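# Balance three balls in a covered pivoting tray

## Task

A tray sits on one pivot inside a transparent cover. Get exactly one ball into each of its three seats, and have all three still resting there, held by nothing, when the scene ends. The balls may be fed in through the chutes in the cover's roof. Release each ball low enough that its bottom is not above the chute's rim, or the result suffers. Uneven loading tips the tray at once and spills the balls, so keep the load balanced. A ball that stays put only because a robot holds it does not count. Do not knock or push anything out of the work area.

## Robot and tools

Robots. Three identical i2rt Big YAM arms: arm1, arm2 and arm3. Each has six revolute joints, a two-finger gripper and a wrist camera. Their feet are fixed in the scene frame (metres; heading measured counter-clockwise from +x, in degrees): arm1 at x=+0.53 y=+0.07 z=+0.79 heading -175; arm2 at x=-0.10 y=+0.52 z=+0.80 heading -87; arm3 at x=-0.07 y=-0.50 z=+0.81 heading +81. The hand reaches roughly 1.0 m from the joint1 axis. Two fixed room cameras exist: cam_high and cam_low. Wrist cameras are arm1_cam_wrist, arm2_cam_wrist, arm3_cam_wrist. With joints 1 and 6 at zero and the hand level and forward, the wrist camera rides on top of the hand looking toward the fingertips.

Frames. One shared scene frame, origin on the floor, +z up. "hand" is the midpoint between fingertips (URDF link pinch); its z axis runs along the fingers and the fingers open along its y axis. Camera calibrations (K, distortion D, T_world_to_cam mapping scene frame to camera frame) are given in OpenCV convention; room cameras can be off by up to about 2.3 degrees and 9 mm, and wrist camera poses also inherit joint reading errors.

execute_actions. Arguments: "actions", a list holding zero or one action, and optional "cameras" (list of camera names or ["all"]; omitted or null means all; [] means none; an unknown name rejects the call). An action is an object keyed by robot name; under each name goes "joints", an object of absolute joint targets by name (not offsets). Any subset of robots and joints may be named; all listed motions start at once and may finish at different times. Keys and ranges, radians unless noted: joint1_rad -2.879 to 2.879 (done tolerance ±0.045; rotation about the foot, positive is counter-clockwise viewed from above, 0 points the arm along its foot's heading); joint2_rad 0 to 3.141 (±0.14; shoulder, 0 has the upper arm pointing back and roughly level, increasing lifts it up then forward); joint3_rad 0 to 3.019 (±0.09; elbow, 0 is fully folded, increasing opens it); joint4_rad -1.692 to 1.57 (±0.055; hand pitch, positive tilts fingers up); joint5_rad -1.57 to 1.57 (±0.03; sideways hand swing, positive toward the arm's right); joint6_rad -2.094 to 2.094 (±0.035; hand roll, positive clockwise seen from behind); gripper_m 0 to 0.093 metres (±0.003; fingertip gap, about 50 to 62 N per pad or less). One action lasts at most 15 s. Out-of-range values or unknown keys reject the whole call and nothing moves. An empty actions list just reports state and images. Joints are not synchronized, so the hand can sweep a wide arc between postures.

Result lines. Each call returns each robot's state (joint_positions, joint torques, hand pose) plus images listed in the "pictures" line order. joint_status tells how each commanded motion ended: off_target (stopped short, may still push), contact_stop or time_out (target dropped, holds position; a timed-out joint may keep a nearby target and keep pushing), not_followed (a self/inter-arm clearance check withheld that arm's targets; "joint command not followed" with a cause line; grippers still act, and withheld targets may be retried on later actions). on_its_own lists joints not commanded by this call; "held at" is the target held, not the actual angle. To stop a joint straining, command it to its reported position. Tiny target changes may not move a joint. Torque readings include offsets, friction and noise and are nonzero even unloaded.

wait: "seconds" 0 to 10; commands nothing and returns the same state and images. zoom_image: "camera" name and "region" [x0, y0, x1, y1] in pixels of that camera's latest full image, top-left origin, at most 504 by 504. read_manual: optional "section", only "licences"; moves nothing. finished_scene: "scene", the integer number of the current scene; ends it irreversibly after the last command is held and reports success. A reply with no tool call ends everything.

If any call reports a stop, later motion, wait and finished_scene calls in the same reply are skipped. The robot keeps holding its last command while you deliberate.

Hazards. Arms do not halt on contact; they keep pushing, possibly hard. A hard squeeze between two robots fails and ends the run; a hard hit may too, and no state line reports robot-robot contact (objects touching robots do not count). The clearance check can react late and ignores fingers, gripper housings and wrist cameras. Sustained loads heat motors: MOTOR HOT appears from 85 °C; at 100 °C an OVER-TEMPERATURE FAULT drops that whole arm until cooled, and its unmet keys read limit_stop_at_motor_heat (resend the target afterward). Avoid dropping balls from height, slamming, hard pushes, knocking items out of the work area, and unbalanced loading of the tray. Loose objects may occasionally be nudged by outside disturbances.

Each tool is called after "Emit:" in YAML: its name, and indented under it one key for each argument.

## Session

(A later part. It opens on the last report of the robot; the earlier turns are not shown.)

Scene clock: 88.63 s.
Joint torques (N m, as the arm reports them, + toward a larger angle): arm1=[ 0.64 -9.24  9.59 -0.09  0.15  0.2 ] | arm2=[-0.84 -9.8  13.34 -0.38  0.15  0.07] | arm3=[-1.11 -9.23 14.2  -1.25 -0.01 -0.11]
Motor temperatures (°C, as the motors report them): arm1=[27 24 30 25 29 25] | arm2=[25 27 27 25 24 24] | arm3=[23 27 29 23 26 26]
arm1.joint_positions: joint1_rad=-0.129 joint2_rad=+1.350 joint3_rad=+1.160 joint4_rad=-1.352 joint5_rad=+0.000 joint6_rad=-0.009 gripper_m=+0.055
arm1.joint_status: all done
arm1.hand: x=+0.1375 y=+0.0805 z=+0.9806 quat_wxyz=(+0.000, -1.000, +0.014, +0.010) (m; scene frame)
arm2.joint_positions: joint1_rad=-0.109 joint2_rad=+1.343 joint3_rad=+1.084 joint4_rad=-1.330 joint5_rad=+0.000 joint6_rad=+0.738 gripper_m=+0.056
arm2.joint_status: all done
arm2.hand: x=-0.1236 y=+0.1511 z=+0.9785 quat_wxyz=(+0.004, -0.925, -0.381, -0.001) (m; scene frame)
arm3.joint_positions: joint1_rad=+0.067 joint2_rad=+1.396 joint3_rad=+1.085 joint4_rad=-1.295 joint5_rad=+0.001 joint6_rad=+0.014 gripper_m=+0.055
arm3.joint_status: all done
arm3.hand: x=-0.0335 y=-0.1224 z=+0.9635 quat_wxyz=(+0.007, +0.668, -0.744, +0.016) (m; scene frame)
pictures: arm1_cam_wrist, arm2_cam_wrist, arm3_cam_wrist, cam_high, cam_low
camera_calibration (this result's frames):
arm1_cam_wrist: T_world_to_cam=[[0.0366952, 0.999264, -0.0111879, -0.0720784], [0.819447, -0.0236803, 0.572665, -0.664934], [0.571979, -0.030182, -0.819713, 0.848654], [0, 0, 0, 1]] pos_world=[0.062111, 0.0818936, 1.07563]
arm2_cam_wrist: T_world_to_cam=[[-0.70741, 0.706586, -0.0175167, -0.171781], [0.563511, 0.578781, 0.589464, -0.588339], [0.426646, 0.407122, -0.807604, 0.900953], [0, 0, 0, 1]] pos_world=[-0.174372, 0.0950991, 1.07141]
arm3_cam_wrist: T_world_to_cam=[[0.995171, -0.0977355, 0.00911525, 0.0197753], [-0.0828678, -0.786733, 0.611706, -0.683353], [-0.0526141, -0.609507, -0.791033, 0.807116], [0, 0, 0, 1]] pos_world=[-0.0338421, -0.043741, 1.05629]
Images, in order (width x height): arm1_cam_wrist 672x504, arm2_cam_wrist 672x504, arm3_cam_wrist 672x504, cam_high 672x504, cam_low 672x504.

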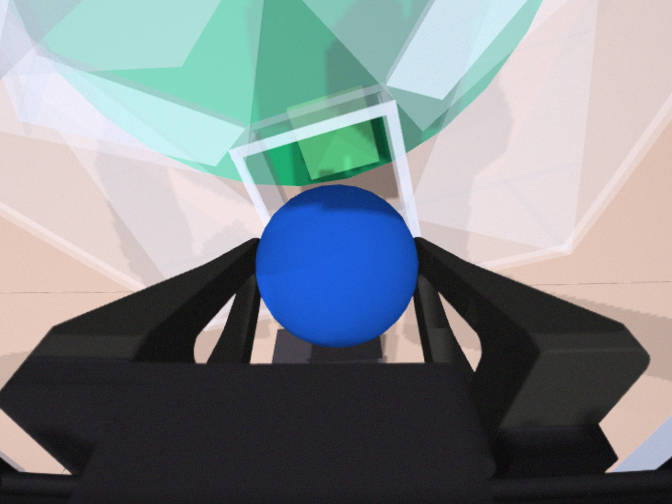

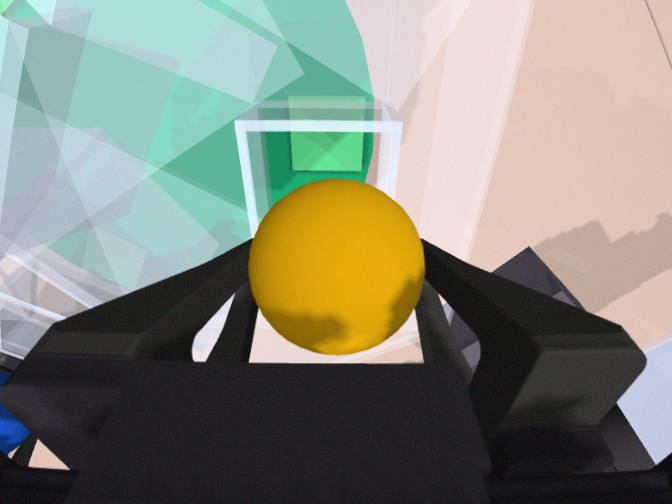

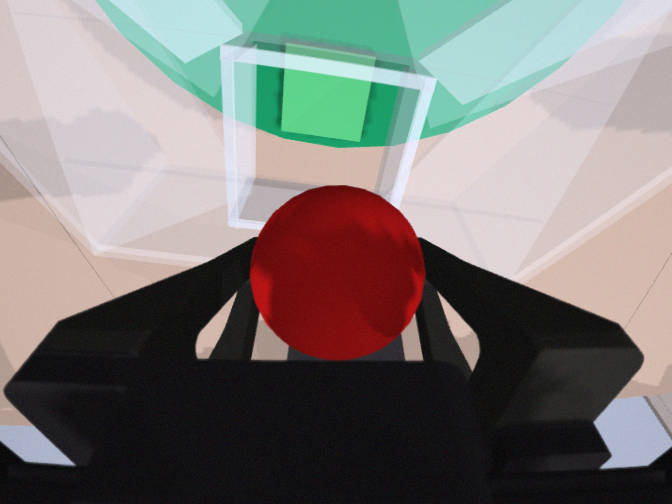

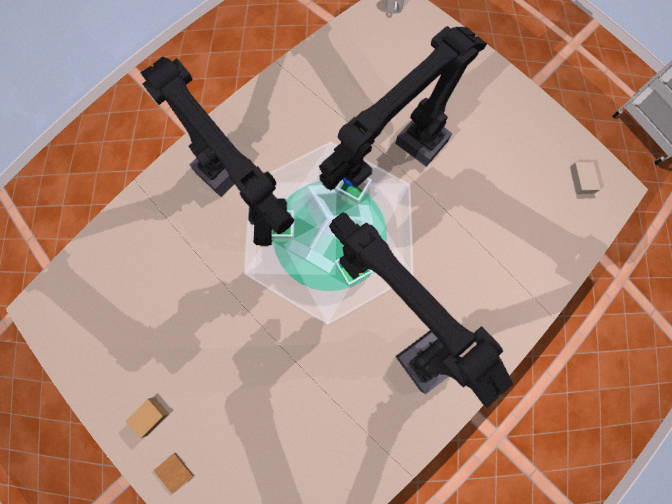

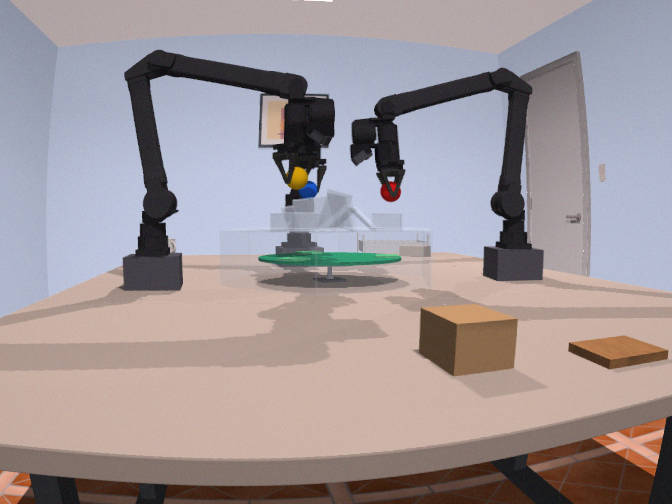

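Emit:
execute_actions:
  actions:
    - {"arm1":{"joints":{"joint3_rad":1.04,"joint4_rad":-1.19}},"arm2":{"joints":{"joint1_rad":-0.05,"joint2_rad":1.395,"joint3_rad":0.98,"joint4_rad":-1.13}},"arm3":{"joints":{"joint1_rad":0.112,"joint2_rad":1.448,"joint3_rad":1.02,"joint4_rad":-1.126}}}

Emit:
zoom_image:
  camera: "cam_low"
  region: [250, 150, 430, 270]

Scene clock: 110.90 s.
Joint torques (N m, as the arm reports them, + toward a larger angle): arm1=[ 0.7  -8.74  9.69  1.12  0.15  0.2 ] | arm2=[ -0.76 -10.89  11.24   0.62   0.15   0.07] | arm3=[-1.09 -9.42  8.22  0.48  0.02 -0.1 ]
Motor temperatures (°C, as the motors report them): arm1=[27 24 31 25 28 24] | arm2=[25 27 28 25 24 24] | arm3=[23 28 34 23 26 26]
arm1.joint_positions: joint1_rad=-0.129 joint2_rad=+1.351 joint3_rad=+1.023 joint4_rad=-1.204 joint5_rad=+0.000 joint6_rad=-0.009 gripper_m=+0.055
arm1.joint_status: all done
arm1.hand: x=+0.1483 y=+0.0801 z=+0.9300 quat_wxyz=(+0.000, -1.000, +0.014, +0.016) (m; scene frame)
arm2.joint_positions: joint1_rad=-0.048 joint2_rad=+1.407 joint3_rad=+0.956 joint4_rad=-1.141 joint5_rad=+0.000 joint6_rad=+0.738 gripper_m=+0.056
arm2.joint_status: all done
arm2.hand: x=-0.1012 y=+0.1514 z=+0.9103 quat_wxyz=(+0.005, -0.913, -0.409, -0.001) (m; scene frame)
arm3.joint_positions: joint1_rad=+0.110 joint2_rad=+1.452 joint3_rad=+1.023 joint4_rad=-1.143 joint5_rad=+0.000 joint6_rad=+0.013 gripper_m=+0.055
arm3.joint_status: all done
arm3.hand: x=-0.0486 y=-0.1073 z=+0.9203 quat_wxyz=(-0.005, +0.684, -0.730, +0.004) (m; scene frame)
pictures: arm1_cam_wrist, arm2_cam_wrist, arm3_cam_wrist, cam_high, cam_low
camera_calibration (this result's frames):
arm1_cam_wrist: T_world_to_cam=[[0.0365794, 0.999268, -0.0111711, -0.0726107], [0.825513, -0.0239151, 0.563877, -0.637504], [0.563197, -0.0298481, -0.825783, 0.807896], [0, 0, 0, 1]] pos_world=[0.0739186, 0.0814258, 1.02581]
arm2_cam_wrist: T_world_to_cam=[[-0.74945, 0.661899, -0.0146528, -0.157426], [0.527336, 0.610177, 0.591271, -0.570948], [0.400302, 0.435401, -0.80634, 0.82812], [0, 0, 0, 1]] pos_world=[-0.1484, 0.0920154, 1.00302]
arm3_cam_wrist: T_world_to_cam=[[0.998521, -0.05384, 0.00761662, 0.0428632], [-0.0481063, -0.809379, 0.585313, -0.622825], [-0.0253486, -0.584814, -0.810771, 0.803557], [0, 0, 0, 1]] pos_world=[-0.0523925, -0.0318623, 1.01572]
Images, in order (width x height): arm1_cam_wrist 672x504, arm2_cam_wrist 672x504, arm3_cam_wrist 672x504, cam_high 672x504, cam_low 672x504.

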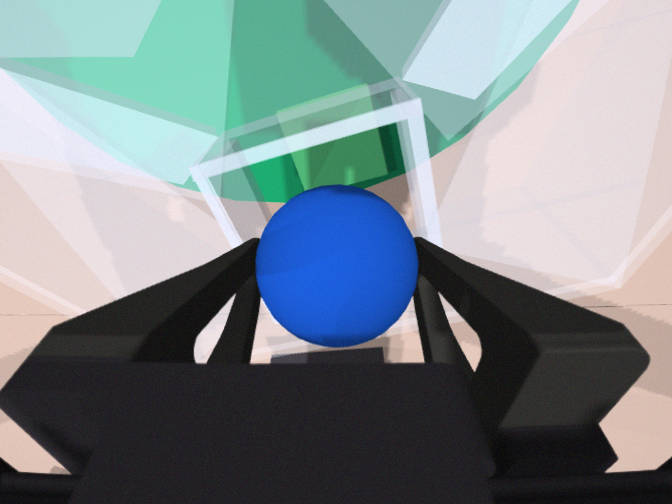

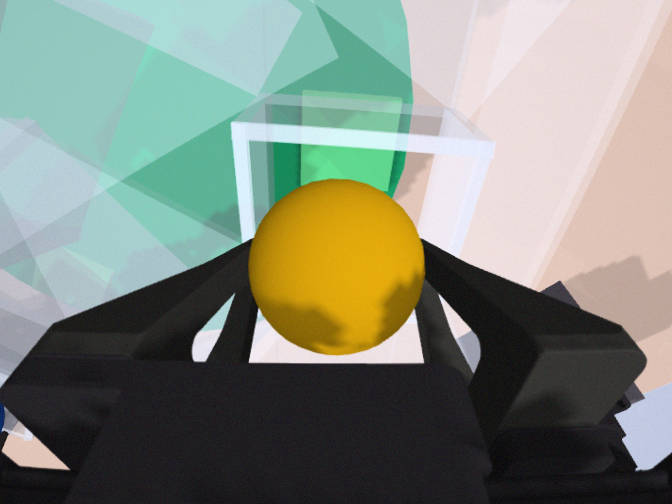

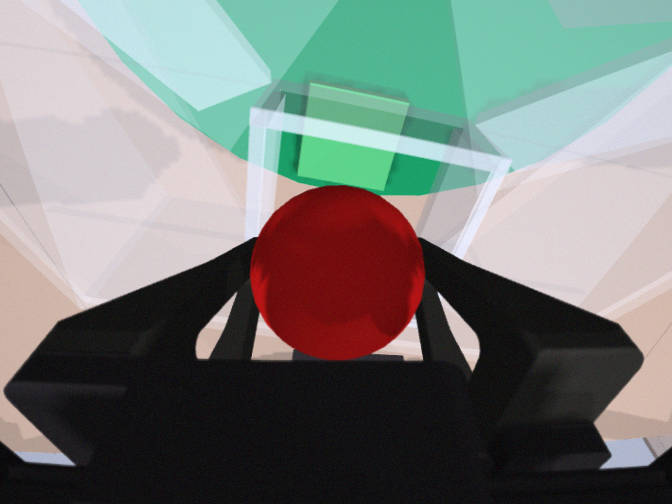

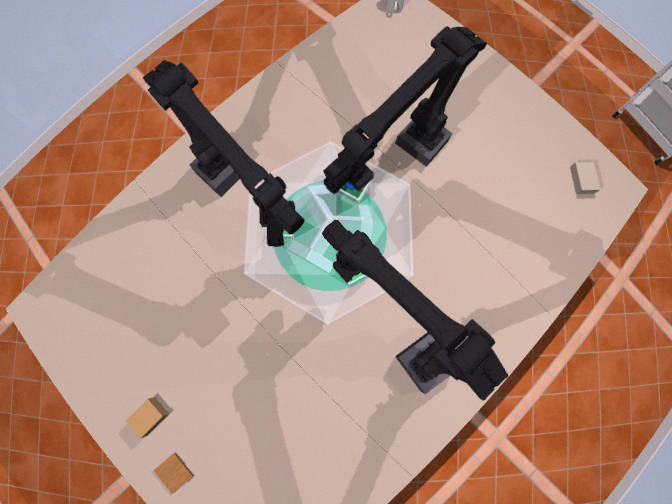

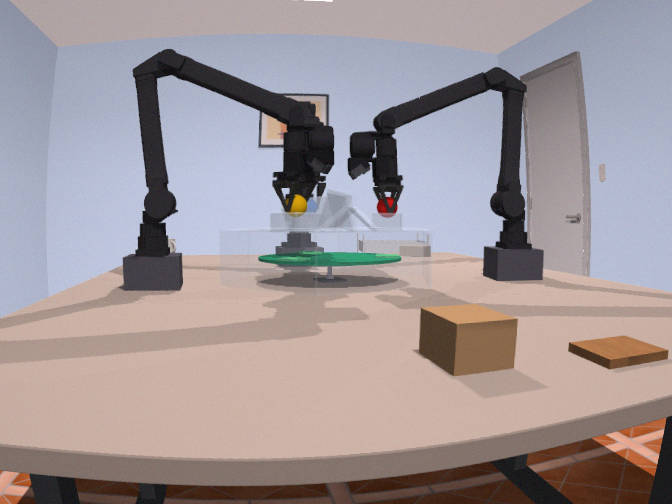

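Region (250, 150, 430, 270) of cam_low's 672x504 image, scaled by 2.800, with more detail than that image has.

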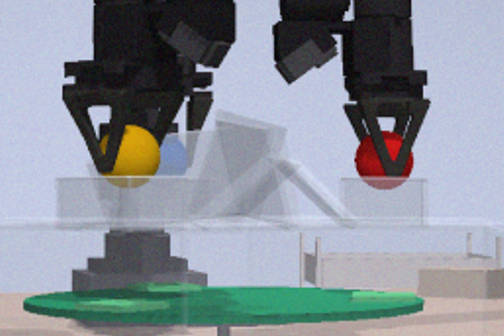

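Emit:
execute_actions:
  actions:
    - {"arm1":{"joints":{"joint3_rad":1.015,"joint4_rad":-1.165}},"arm2":{"joints":{"joint1_rad":-0.068,"joint4_rad":-1.172}},"arm3":{"joints":{"joint1_rad":0.088}}}

Emit:
zoom_image:
  camera: "cam_low"
  region: [250, 150, 430, 270]

Scene clock: 115.37 s.
Joint torques (N m, as the arm reports them, + toward a larger angle): arm1=[ 0.67 -8.91  8.87  1.24  0.15  0.2 ] | arm2=[ -1.24 -10.83  11.17  -0.42   0.15   0.07] | arm3=[-2.01 -8.99  8.27  0.47  0.   -0.12]
Motor temperatures (°C, as the motors report them): arm1=[27 24 31 25 28 24] | arm2=[25 27 28 25 24 24] | arm3=[23 28 33 23 26 26]
arm1.joint_positions: joint1_rad=-0.129 joint2_rad=+1.351 joint3_rad=+1.010 joint4_rad=-1.180 joint5_rad=+0.000 joint6_rad=-0.009 gripper_m=+0.055
arm1.joint_status: all done
arm1.hand: x=+0.1475 y=+0.0801 z=+0.9252 quat_wxyz=(+0.000, -1.000, +0.014, +0.021) (m; scene frame)
arm2.joint_positions: joint1_rad=-0.062 joint2_rad=+1.407 joint3_rad=+0.956 joint4_rad=-1.162 joint5_rad=+0.000 joint6_rad=+0.738 gripper_m=+0.056
arm2.joint_status: all done
arm2.hand: x=-0.1066 y=+0.1565 z=+0.9104 quat_wxyz=(+0.015, -0.915, -0.402, -0.006) (m; scene frame)
arm3.joint_positions: joint1_rad=+0.094 joint2_rad=+1.452 joint3_rad=+1.023 joint4_rad=-1.143 joint5_rad=+0.000 joint6_rad=+0.013 gripper_m=+0.055
arm3.joint_status: all done
arm3.hand: x=-0.0423 y=-0.1077 z=+0.9204 quat_wxyz=(-0.005, +0.678, -0.735, +0.004) (m; scene frame)
pictures: arm1_cam_wrist, arm2_cam_wrist, arm3_cam_wrist, cam_high, cam_low
camera_calibration (this result's frames):
arm1_cam_wrist: T_world_to_cam=[[0.0364678, 0.999273, -0.0111536, -0.0726646], [0.831272, -0.0241382, 0.555341, -0.627068], [0.554668, -0.0295238, -0.831548, 0.810889], [0, 0, 0, 1]] pos_world=[0.0741404, 0.081416, 1.02172]
arm2_cam_wrist: T_world_to_cam=[[-0.739487, 0.67317, -0.000751698, -0.178249], [0.536222, 0.589722, 0.603899, -0.57866], [0.40697, 0.446172, -0.79706, 0.818721], [0, 0, 0, 1]] pos_world=[-0.154718, 0.0959492, 1.00189]
arm3_cam_wrist: T_world_to_cam=[[0.99753, -0.0698308, 0.00756583, 0.0348745], [-0.0610455, -0.808635, 0.585134, -0.623184], [-0.0347424, -0.584151, -0.810901, 0.803357], [0, 0, 0, 1]] pos_world=[-0.0449203, -0.0322118, 1.01583]
Images, in order (width x height): arm1_cam_wrist 672x504, arm2_cam_wrist 672x504, arm3_cam_wrist 672x504, cam_high 672x504, cam_low 672x504.

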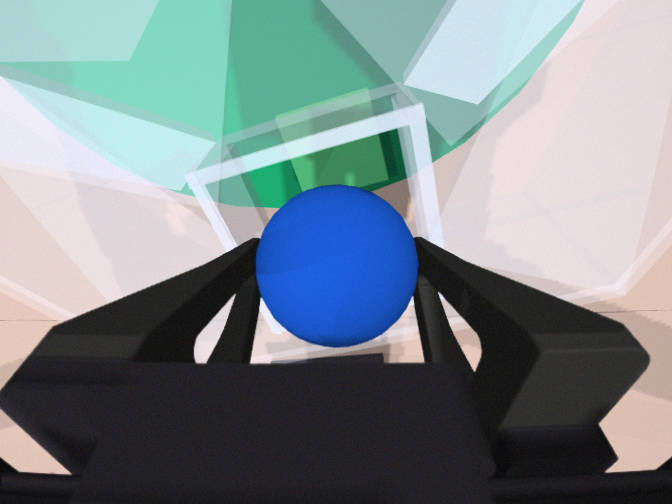

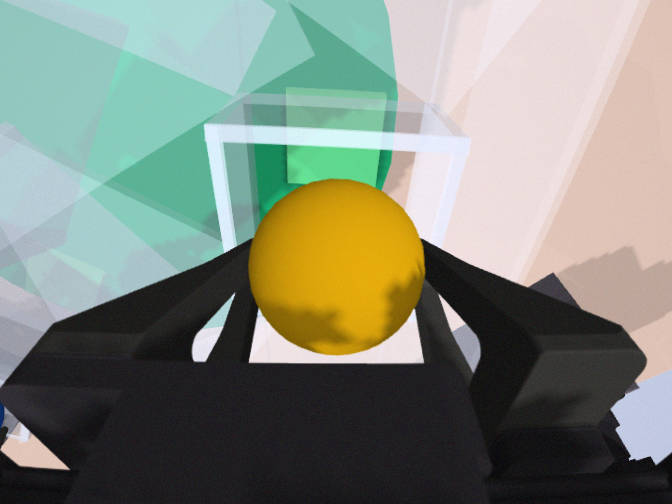

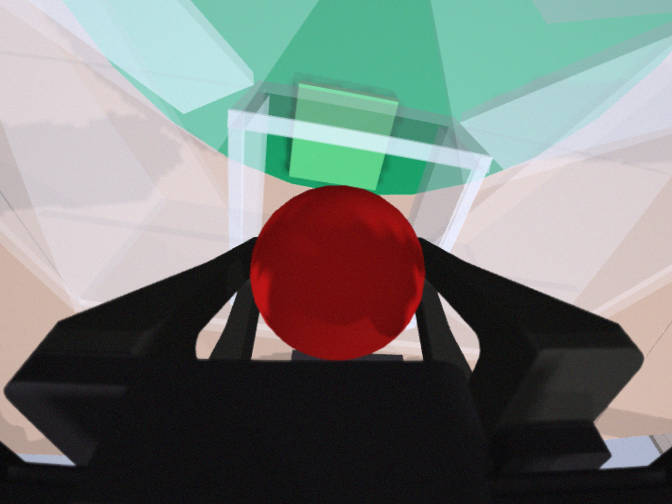

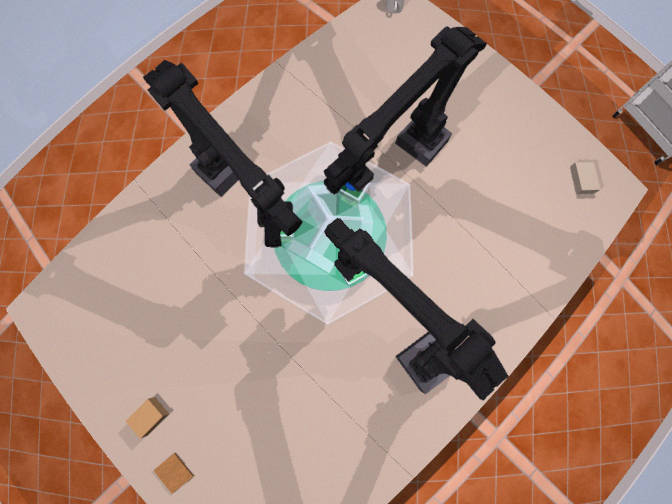

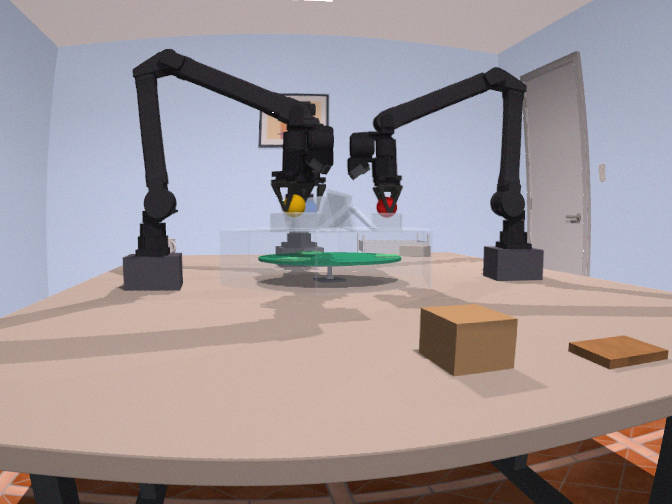

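Region (250, 150, 430, 270) of cam_low's 672x504 image, scaled by 2.800, with more detail than that image has.

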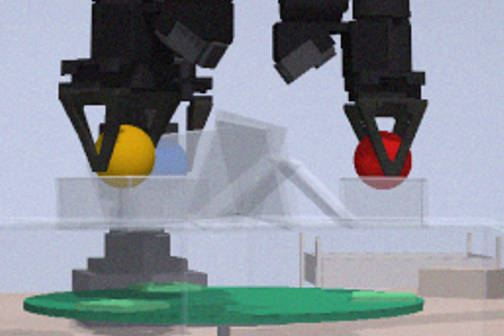

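Emit:
execute_actions:
  actions:
    - {"arm1":{"joints":{"gripper_m":0.066}},"arm2":{"joints":{"gripper_m":0.066}},"arm3":{"joints":{"gripper_m":0.066}}}
  cameras: []

Emit:
wait:
  seconds: 2

Scene clock: 118.77 s.
Joint torques (N m, as the arm reports them, + toward a larger angle): arm1=[ 0.73 -8.59  8.91  1.24  0.15  0.2 ] | arm2=[ -0.97 -10.89  11.19  -0.41   0.15   0.07] | arm3=[-1.48 -9.17  8.21  0.42  0.01 -0.12]
Motor temperatures (°C, as the motors report them): arm1=[27 24 31 25 28 24] | arm2=[25 27 28 25 24 24] | arm3=[23 28 33 23 26 26]
arm1.joint_positions: joint1_rad=-0.129 joint2_rad=+1.351 joint3_rad=+1.010 joint4_rad=-1.179 joint5_rad=+0.000 joint6_rad=-0.009 gripper_m=+0.066
arm1.joint_status: all done
arm1.hand: x=+0.1473 y=+0.0801 z=+0.9252 quat_wxyz=(+0.000, -1.000, +0.014, +0.021) (m; scene frame)
arm2.joint_positions: joint1_rad=-0.062 joint2_rad=+1.407 joint3_rad=+0.956 joint4_rad=-1.163 joint5_rad=+0.000 joint6_rad=+0.738 gripper_m=+0.066
arm2.joint_status: all done
arm2.hand: x=-0.1066 y=+0.1566 z=+0.9104 quat_wxyz=(+0.015, -0.915, -0.402, -0.006) (m; scene frame)
arm3.joint_positions: joint1_rad=+0.094 joint2_rad=+1.452 joint3_rad=+1.023 joint4_rad=-1.143 joint5_rad=+0.000 joint6_rad=+0.013 gripper_m=+0.066
arm3.joint_status: all done
arm3.hand: x=-0.0423 y=-0.1077 z=+0.9204 quat_wxyz=(-0.005, +0.678, -0.735, +0.004) (m; scene frame)
pictures: none
No camera images: the call's "cameras" was empty. Leave "cameras" out to get every camera's image.

Scene clock: 120.77 s.
Joint torques (N m, as the arm reports them, + toward a larger angle): arm1=[ 0.68 -8.8   8.91  1.19  0.15  0.2 ] | arm2=[ -0.98 -10.76  11.2   -0.42   0.15   0.07] | arm3=[-2.19 -9.4   8.24  0.56  0.02 -0.12]
Motor temperatures (°C, as the motors report them): arm1=[27 24 31 25 28 24] | arm2=[25 27 28 25 24 24] | arm3=[23 28 33 23 26 26]
arm1.joint_positions: joint1_rad=-0.129 joint2_rad=+1.351 joint3_rad=+1.010 joint4_rad=-1.179 joint5_rad=+0.000 joint6_rad=-0.009 gripper_m=+0.066
arm1.joint_status: all done
arm1.hand: x=+0.1473 y=+0.0801 z=+0.9252 quat_wxyz=(+0.000, -1.000, +0.014, +0.021) (m; scene frame)
arm2.joint_positions: joint1_rad=-0.062 joint2_rad=+1.407 joint3_rad=+0.956 joint4_rad=-1.163 joint5_rad=+0.000 joint6_rad=+0.738 gripper_m=+0.066
arm2.joint_status: all done
arm2.hand: x=-0.1066 y=+0.1566 z=+0.9104 quat_wxyz=(+0.015, -0.915, -0.402, -0.006) (m; scene frame)
arm3.joint_positions: joint1_rad=+0.094 joint2_rad=+1.452 joint3_rad=+1.023 joint4_rad=-1.143 joint5_rad=+0.000 joint6_rad=+0.013 gripper_m=+0.066
arm3.joint_status: all done
arm3.hand: x=-0.0423 y=-0.1077 z=+0.9204 quat_wxyz=(-0.005, +0.678, -0.735, +0.004) (m; scene frame)
wait: 2.00 s; at rest by 0.27 s
pictures: arm1_cam_wrist, arm2_cam_wrist, arm3_cam_wrist, cam_high, cam_low
camera_calibration (this result's frames):
arm1_cam_wrist: T_world_to_cam=[[0.0364595, 0.999273, -0.0111523, -0.0726649], [0.831695, -0.0241545, 0.554707, -0.626391], [0.554034, -0.0294997, -0.831971, 0.811483], [0, 0, 0, 1]] pos_world=[0.0740267, 0.0814204, 1.02178]
arm2_cam_wrist: T_world_to_cam=[[-0.739487, 0.673171, -0.00049639, -0.178544], [0.536221, 0.589491, 0.604125, -0.578887], [0.406972, 0.446476, -0.796889, 0.818479], [0, 0, 0, 1]] pos_world=[-0.154717, 0.0960081, 1.00187]
arm3_cam_wrist: T_world_to_cam=[[0.99753, -0.0698308, 0.00756583, 0.0348745], [-0.0610455, -0.808635, 0.585134, -0.623184], [-0.0347424, -0.584151, -0.810901, 0.803357], [0, 0, 0, 1]] pos_world=[-0.0449203, -0.0322118, 1.01583]
Images, in order (width x height): arm1_cam_wrist 672x504, arm2_cam_wrist 672x504, arm3_cam_wrist 672x504, cam_high 672x504, cam_low 672x504.

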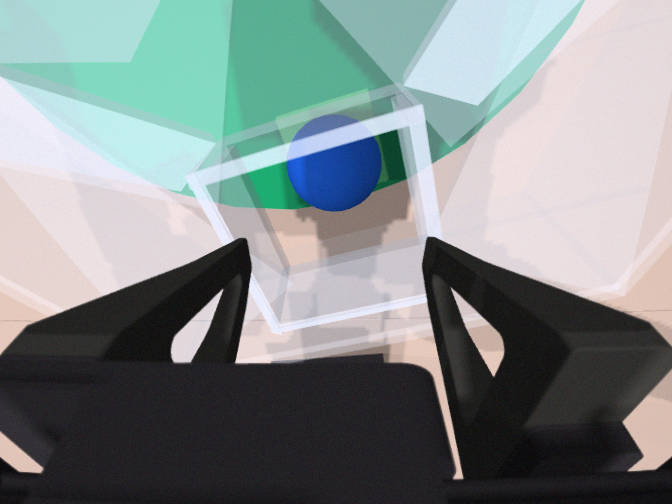

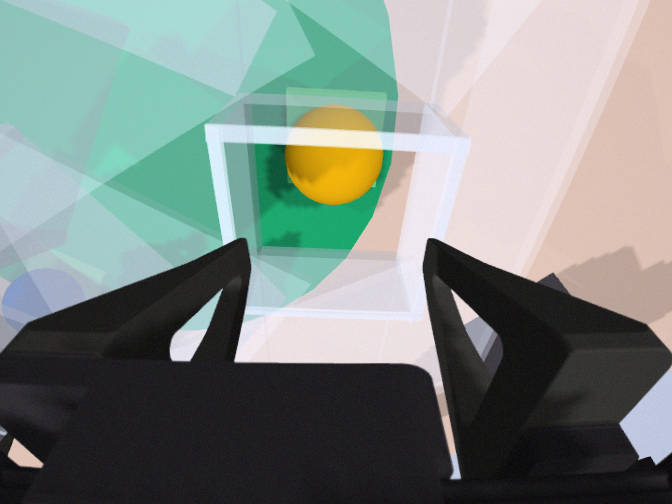

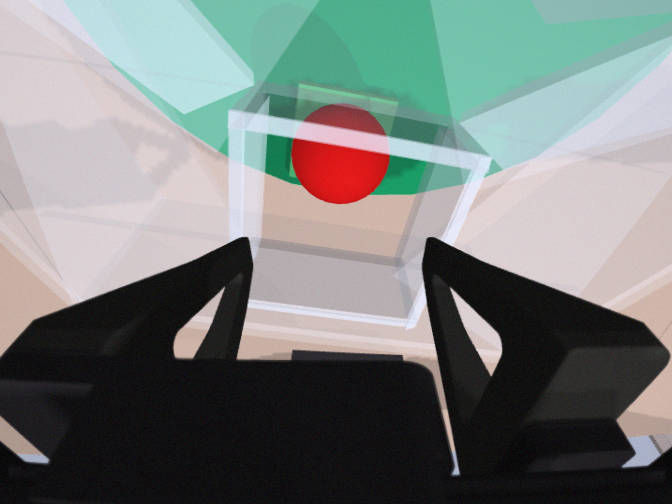

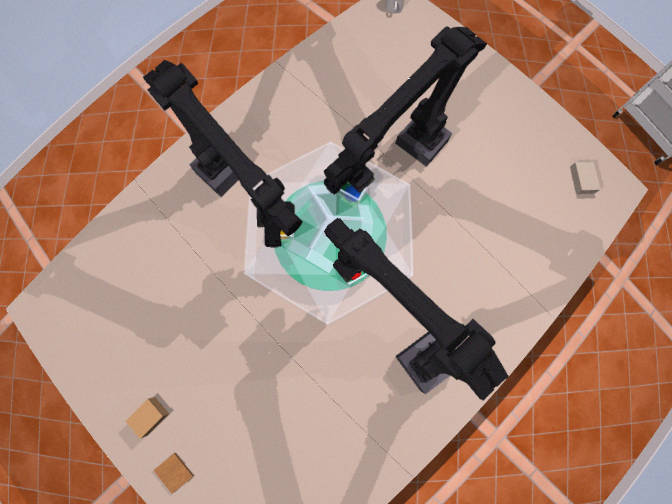

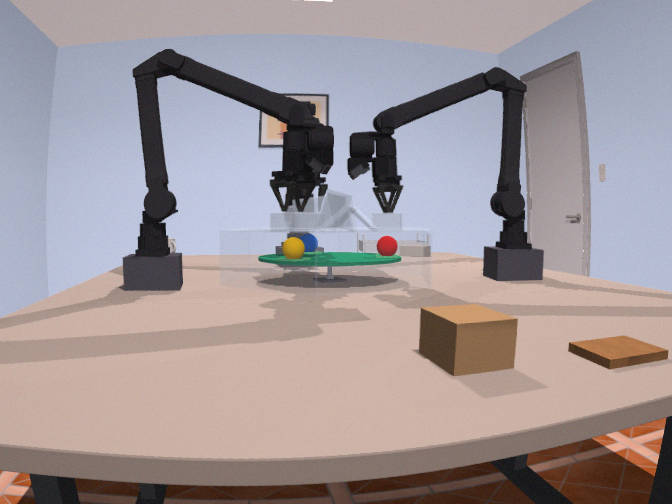

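Emit:
finished_scene:
  scene: 1

The scene is finished: the task was done.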